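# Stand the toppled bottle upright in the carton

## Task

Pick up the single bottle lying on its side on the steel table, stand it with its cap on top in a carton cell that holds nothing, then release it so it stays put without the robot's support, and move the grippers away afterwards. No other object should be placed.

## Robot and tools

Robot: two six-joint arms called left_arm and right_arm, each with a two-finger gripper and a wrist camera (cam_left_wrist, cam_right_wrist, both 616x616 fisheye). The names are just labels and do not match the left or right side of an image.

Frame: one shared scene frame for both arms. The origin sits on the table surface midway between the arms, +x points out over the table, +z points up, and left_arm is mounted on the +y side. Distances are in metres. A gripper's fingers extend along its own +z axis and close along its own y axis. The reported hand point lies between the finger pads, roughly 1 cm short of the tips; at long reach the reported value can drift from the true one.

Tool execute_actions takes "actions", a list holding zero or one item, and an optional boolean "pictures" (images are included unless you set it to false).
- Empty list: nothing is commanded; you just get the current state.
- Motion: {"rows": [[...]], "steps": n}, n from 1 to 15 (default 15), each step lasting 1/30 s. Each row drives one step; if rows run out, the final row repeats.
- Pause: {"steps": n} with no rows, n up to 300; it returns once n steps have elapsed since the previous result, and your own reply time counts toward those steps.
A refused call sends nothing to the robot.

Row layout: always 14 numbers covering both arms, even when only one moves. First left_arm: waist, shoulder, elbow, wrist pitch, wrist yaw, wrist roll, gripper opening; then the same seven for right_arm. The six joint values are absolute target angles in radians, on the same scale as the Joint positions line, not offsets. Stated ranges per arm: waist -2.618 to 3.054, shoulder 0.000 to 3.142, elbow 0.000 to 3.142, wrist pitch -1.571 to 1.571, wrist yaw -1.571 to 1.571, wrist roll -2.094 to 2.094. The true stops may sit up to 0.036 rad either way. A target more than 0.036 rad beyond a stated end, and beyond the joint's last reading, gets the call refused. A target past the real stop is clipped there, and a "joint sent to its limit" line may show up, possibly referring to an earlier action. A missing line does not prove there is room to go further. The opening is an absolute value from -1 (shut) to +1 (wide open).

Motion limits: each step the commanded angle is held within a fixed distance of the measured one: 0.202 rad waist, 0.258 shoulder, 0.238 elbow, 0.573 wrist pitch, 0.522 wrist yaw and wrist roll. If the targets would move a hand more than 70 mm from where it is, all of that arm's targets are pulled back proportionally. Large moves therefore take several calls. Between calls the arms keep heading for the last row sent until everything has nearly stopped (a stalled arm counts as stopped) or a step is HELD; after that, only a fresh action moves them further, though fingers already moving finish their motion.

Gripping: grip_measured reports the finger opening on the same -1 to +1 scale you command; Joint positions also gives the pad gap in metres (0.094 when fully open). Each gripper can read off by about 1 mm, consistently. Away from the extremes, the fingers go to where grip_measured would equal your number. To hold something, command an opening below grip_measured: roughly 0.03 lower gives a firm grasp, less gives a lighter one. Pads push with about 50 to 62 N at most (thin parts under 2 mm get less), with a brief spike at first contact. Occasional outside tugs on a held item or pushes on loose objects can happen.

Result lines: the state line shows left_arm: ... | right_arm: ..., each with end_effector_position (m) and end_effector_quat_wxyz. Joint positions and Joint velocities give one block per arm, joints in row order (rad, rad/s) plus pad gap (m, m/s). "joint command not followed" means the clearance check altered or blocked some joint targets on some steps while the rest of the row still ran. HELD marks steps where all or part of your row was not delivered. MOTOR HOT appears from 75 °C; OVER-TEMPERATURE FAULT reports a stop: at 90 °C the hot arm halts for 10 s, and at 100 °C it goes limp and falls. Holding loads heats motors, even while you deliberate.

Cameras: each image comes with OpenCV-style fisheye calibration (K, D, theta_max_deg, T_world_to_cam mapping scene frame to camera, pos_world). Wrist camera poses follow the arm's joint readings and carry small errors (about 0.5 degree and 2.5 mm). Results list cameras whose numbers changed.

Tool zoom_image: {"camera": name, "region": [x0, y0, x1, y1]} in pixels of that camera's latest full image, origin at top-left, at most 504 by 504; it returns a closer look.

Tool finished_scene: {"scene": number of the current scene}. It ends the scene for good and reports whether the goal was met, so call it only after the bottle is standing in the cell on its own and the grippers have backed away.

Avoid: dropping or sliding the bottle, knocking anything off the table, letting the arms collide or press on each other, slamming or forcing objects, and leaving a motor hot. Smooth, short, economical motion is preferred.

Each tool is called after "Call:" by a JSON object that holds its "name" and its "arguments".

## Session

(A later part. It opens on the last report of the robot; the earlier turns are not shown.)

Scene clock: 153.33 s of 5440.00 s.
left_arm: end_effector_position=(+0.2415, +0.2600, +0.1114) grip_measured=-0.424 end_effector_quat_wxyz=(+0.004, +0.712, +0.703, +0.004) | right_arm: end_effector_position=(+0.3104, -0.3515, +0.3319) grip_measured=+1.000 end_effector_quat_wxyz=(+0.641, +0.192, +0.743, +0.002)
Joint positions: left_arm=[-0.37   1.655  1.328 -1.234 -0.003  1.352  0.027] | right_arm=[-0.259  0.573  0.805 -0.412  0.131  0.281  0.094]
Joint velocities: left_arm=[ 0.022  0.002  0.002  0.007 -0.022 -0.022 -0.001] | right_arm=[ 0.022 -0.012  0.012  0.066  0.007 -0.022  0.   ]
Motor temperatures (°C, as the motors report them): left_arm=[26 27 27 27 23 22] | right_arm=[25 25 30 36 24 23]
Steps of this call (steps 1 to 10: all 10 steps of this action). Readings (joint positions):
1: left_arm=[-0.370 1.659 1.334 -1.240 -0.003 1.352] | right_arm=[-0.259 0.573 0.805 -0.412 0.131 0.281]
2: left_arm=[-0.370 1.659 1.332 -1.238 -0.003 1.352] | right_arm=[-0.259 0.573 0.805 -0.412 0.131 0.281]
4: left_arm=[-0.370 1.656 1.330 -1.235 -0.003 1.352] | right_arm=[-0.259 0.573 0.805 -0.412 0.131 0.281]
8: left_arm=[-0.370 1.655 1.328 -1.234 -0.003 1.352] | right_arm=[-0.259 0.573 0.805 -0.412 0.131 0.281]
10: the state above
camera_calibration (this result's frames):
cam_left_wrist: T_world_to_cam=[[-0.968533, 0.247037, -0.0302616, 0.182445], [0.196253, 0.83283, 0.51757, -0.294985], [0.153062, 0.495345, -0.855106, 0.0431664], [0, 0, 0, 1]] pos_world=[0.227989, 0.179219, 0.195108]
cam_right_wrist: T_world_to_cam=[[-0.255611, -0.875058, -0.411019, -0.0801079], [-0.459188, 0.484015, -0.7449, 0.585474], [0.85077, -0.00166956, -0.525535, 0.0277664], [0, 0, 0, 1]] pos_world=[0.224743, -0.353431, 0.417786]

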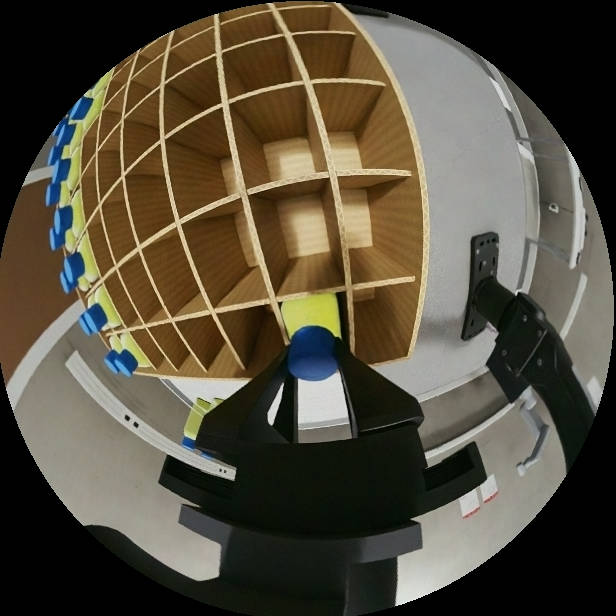

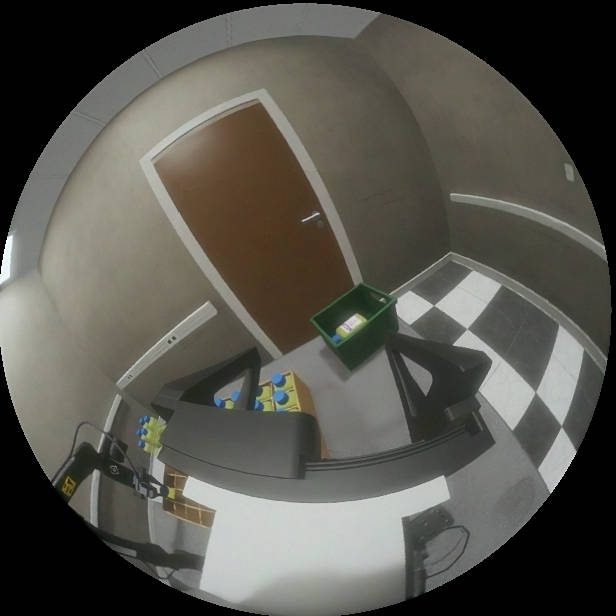

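Seated.

Call:
{"name": "execute_actions", "arguments": {"actions": [{"rows":[[-0.37,1.65,1.335,-1.235,0,1.35,-0.4,-0.259,0.573,0.805,-0.412,0.131,0.281,1],[-0.37,1.65,1.335,-1.235,0,1.35,-0.25,-0.259,0.573,0.805,-0.412,0.131,0.281,1],[-0.37,1.65,1.335,-1.235,0,1.35,-0.05,-0.259,0.573,0.805,-0.412,0.131,0.281,1],[-0.37,1.65,1.335,-1.235,0,1.35,-0.05,-0.259,0.573,0.805,-0.412,0.131,0.281,1],[-0.37,1.65,1.345,-1.25,0,1.35,-0.05,-0.259,0.573,0.805,-0.412,0.131,0.281,1],[-0.37,1.65,1.355,-1.27,0,1.35,-0.05,-0.259,0.573,0.805,-0.412,0.131,0.281,1],[-0.37,1.65,1.375,-1.3,0,1.35,-0.05,-0.259,0.573,0.805,-0.412,0.131,0.281,1],[-0.37,1.65,1.395,-1.33,0,1.35,-0.05,-0.259,0.573,0.805,-0.412,0.131,0.281,1],[-0.37,1.64,1.415,-1.36,0,1.35,-0.05,-0.259,0.573,0.805,-0.412,0.131,0.281,1],[-0.37,1.63,1.44,-1.39,0,1.35,-0.05,-0.259,0.573,0.805,-0.412,0.131,0.281,1],[-0.37,1.61,1.465,-1.42,0,1.35,-0.05,-0.259,0.573,0.805,-0.412,0.131,0.281,1],[-0.37,1.59,1.49,-1.44,0,1.35,-0.05,-0.259,0.573,0.805,-0.412,0.131,0.281,1],[-0.37,1.56,1.5,-1.45,0,1.35,-0.05,-0.259,0.573,0.805,-0.412,0.131,0.281,1],[-0.37,1.53,1.5,-1.45,0,1.35,-0.05,-0.259,0.573,0.805,-0.412,0.131,0.281,1],[-0.37,1.49,1.5,-1.45,0,1.35,-0.05,-0.259,0.573,0.805,-0.412,0.131,0.281,1]]}], "pictures": false}}

Call:
{"name": "execute_actions", "arguments": {"actions": [{"rows":[[-0.35,1.44,1.48,-1.45,0,1.2,0.3,-0.259,0.573,0.805,-0.412,0.131,0.281,1],[-0.33,1.39,1.46,-1.45,0,1.05,0.3,-0.259,0.573,0.805,-0.412,0.131,0.281,1],[-0.3,1.34,1.44,-1.45,0,0.9,0.3,-0.259,0.573,0.805,-0.412,0.131,0.281,1],[-0.27,1.29,1.42,-1.45,0,0.75,0.3,-0.259,0.573,0.805,-0.412,0.131,0.281,1],[-0.24,1.24,1.4,-1.45,0,0.6,0.3,-0.259,0.573,0.805,-0.412,0.131,0.281,1],[-0.21,1.19,1.38,-1.45,0,0.45,0.3,-0.259,0.573,0.805,-0.412,0.131,0.281,1],[-0.18,1.14,1.36,-1.45,0,0.3,0.3,-0.259,0.573,0.805,-0.412,0.131,0.281,1],[-0.15,1.09,1.34,-1.45,0,0.3,0.3,-0.259,0.573,0.805,-0.412,0.131,0.281,1],[-0.13,1.05,1.32,-1.45,0,0.3,0.3,-0.259,0.573,0.805,-0.412,0.131,0.281,1],[-0.12,1.02,1.3,-1.45,0,0.3,0.3,-0.259,0.573,0.805,-0.412,0.131,0.281,1]]}]}}

Scene clock: 160.50 s of 5440.00 s.
left_arm: end_effector_position=(+0.2417, +0.2600, +0.1650) grip_measured=-0.052 end_effector_quat_wxyz=(+0.035, +0.711, +0.702, +0.023) | right_arm: end_effector_position=(+0.3104, -0.3515, +0.3319) grip_measured=+1.000 end_effector_quat_wxyz=(+0.641, +0.192, +0.743, +0.002)
Joint positions: left_arm=[-0.37   1.59   1.47  -1.367 -0.003  1.352  0.045] | right_arm=[-0.259  0.573  0.805 -0.412  0.131  0.281  0.094]
Joint velocities: left_arm=[-0.002 -0.891  0.159 -0.256  0.037  0.051 -0.   ] | right_arm=[-0.012  0.022  0.002 -0.022 -0.051  0.022  0.   ]
Motor temperatures (°C, as the motors report them): left_arm=[26 27 27 27 23 22] | right_arm=[25 25 30 36 24 23]
Steps of this call (steps 1 to 15: the robot went on to your last target; steps 16 to 90: nothing new was sent; then 3.67 s passed at rest; steps 91 to 105: all 15 steps of this action). Readings (joint positions):
91: left_arm=[-0.370 1.655 1.328 -1.234 -0.003 1.352] | right_arm=[-0.259 0.573 0.805 -0.412 0.131 0.281]
92: left_arm=[-0.370 1.655 1.328 -1.234 -0.003 1.352] | right_arm=[-0.259 0.573 0.805 -0.412 0.131 0.281]
94: left_arm=[-0.370 1.655 1.328 -1.234 -0.003 1.352] | right_arm=[-0.259 0.573 0.805 -0.412 0.131 0.281]
98: left_arm=[-0.370 1.655 1.344 -1.258 -0.003 1.352] | right_arm=[-0.259 0.573 0.805 -0.412 0.131 0.281]
105: the state above

Scene clock: 161.00 s of 5440.00 s.
left_arm: end_effector_position=(+0.1541, +0.3296, +0.2496) grip_measured=+0.298 end_effector_quat_wxyz=(+0.213, +0.188, +0.958, +0.045) | right_arm: end_effector_position=(+0.3104, -0.3515, +0.3319) grip_measured=+1.000 end_effector_quat_wxyz=(+0.641, +0.192, +0.743, +0.002)
Joint positions: left_arm=[-0.131  1.013  1.323 -1.441 -0.003  0.396  0.061] | right_arm=[-0.259  0.573  0.805 -0.412  0.131  0.281  0.094]
Joint velocities: left_arm=[ 0.017 -0.002 -0.144  0.051 -0.007 -0.652 -0.   ] | right_arm=[ 0.002 -0.002 -0.002  0.022  0.081 -0.066  0.   ]
Motor temperatures (°C, as the motors report them): left_arm=[26 27 27 27 23 22] | right_arm=[25 25 30 36 24 23]
Steps of this call (steps 1 to 15: all 15 steps of this action). Readings (joint positions):
1: left_arm=[-0.369 1.554 1.471 -1.371 -0.003 1.329] | right_arm=[-0.259 0.573 0.805 -0.412 0.131 0.281]
2: left_arm=[-0.365 1.511 1.471 -1.379 -0.002 1.281] | right_arm=[-0.259 0.573 0.805 -0.412 0.131 0.281]
4: left_arm=[-0.333 1.408 1.458 -1.386 -0.001 1.128] | right_arm=[-0.259 0.573 0.805 -0.412 0.131 0.281]
8: left_arm=[-0.204 1.185 1.396 -1.399 -0.002 0.733] | right_arm=[-0.259 0.573 0.805 -0.412 0.131 0.281]
15: the state above
camera_calibration (this result's frames):
cam_left_wrist: T_world_to_cam=[[-0.519496, -0.810057, -0.271904, 0.424299], [-0.854456, 0.490506, 0.171196, -0.0461184], [-0.00530839, 0.321266, -0.946974, 0.244924], [0, 0, 0, 1]] pos_world=[0.182316, 0.287642, 0.355201]
cam_right_wrist: T_world_to_cam=[[-0.255611, -0.875058, -0.411019, -0.0801079], [-0.459188, 0.484015, -0.7449, 0.585474], [0.85077, -0.00166956, -0.525535, 0.0277664], [0, 0, 0, 1]] pos_world=[0.224743, -0.353431, 0.417786]

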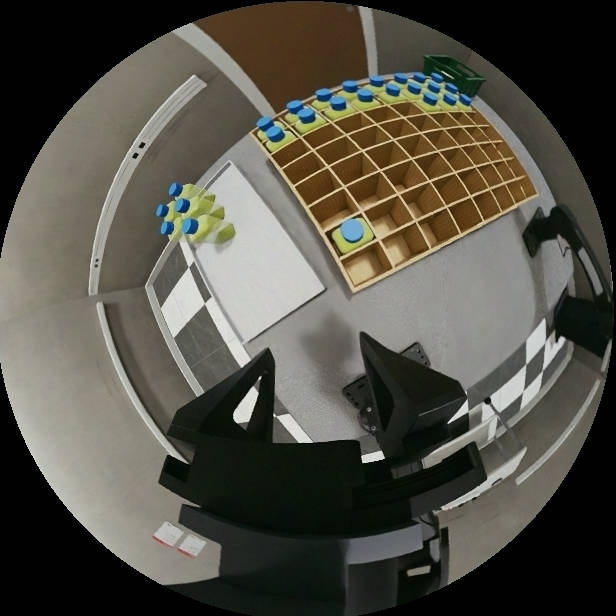

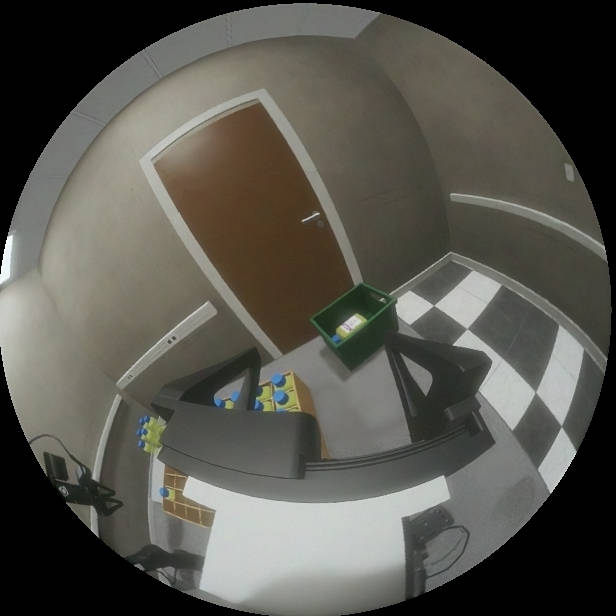

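Call:
{"name": "finished_scene", "arguments": {"scene": 2}}

The scene is finished: the task was done.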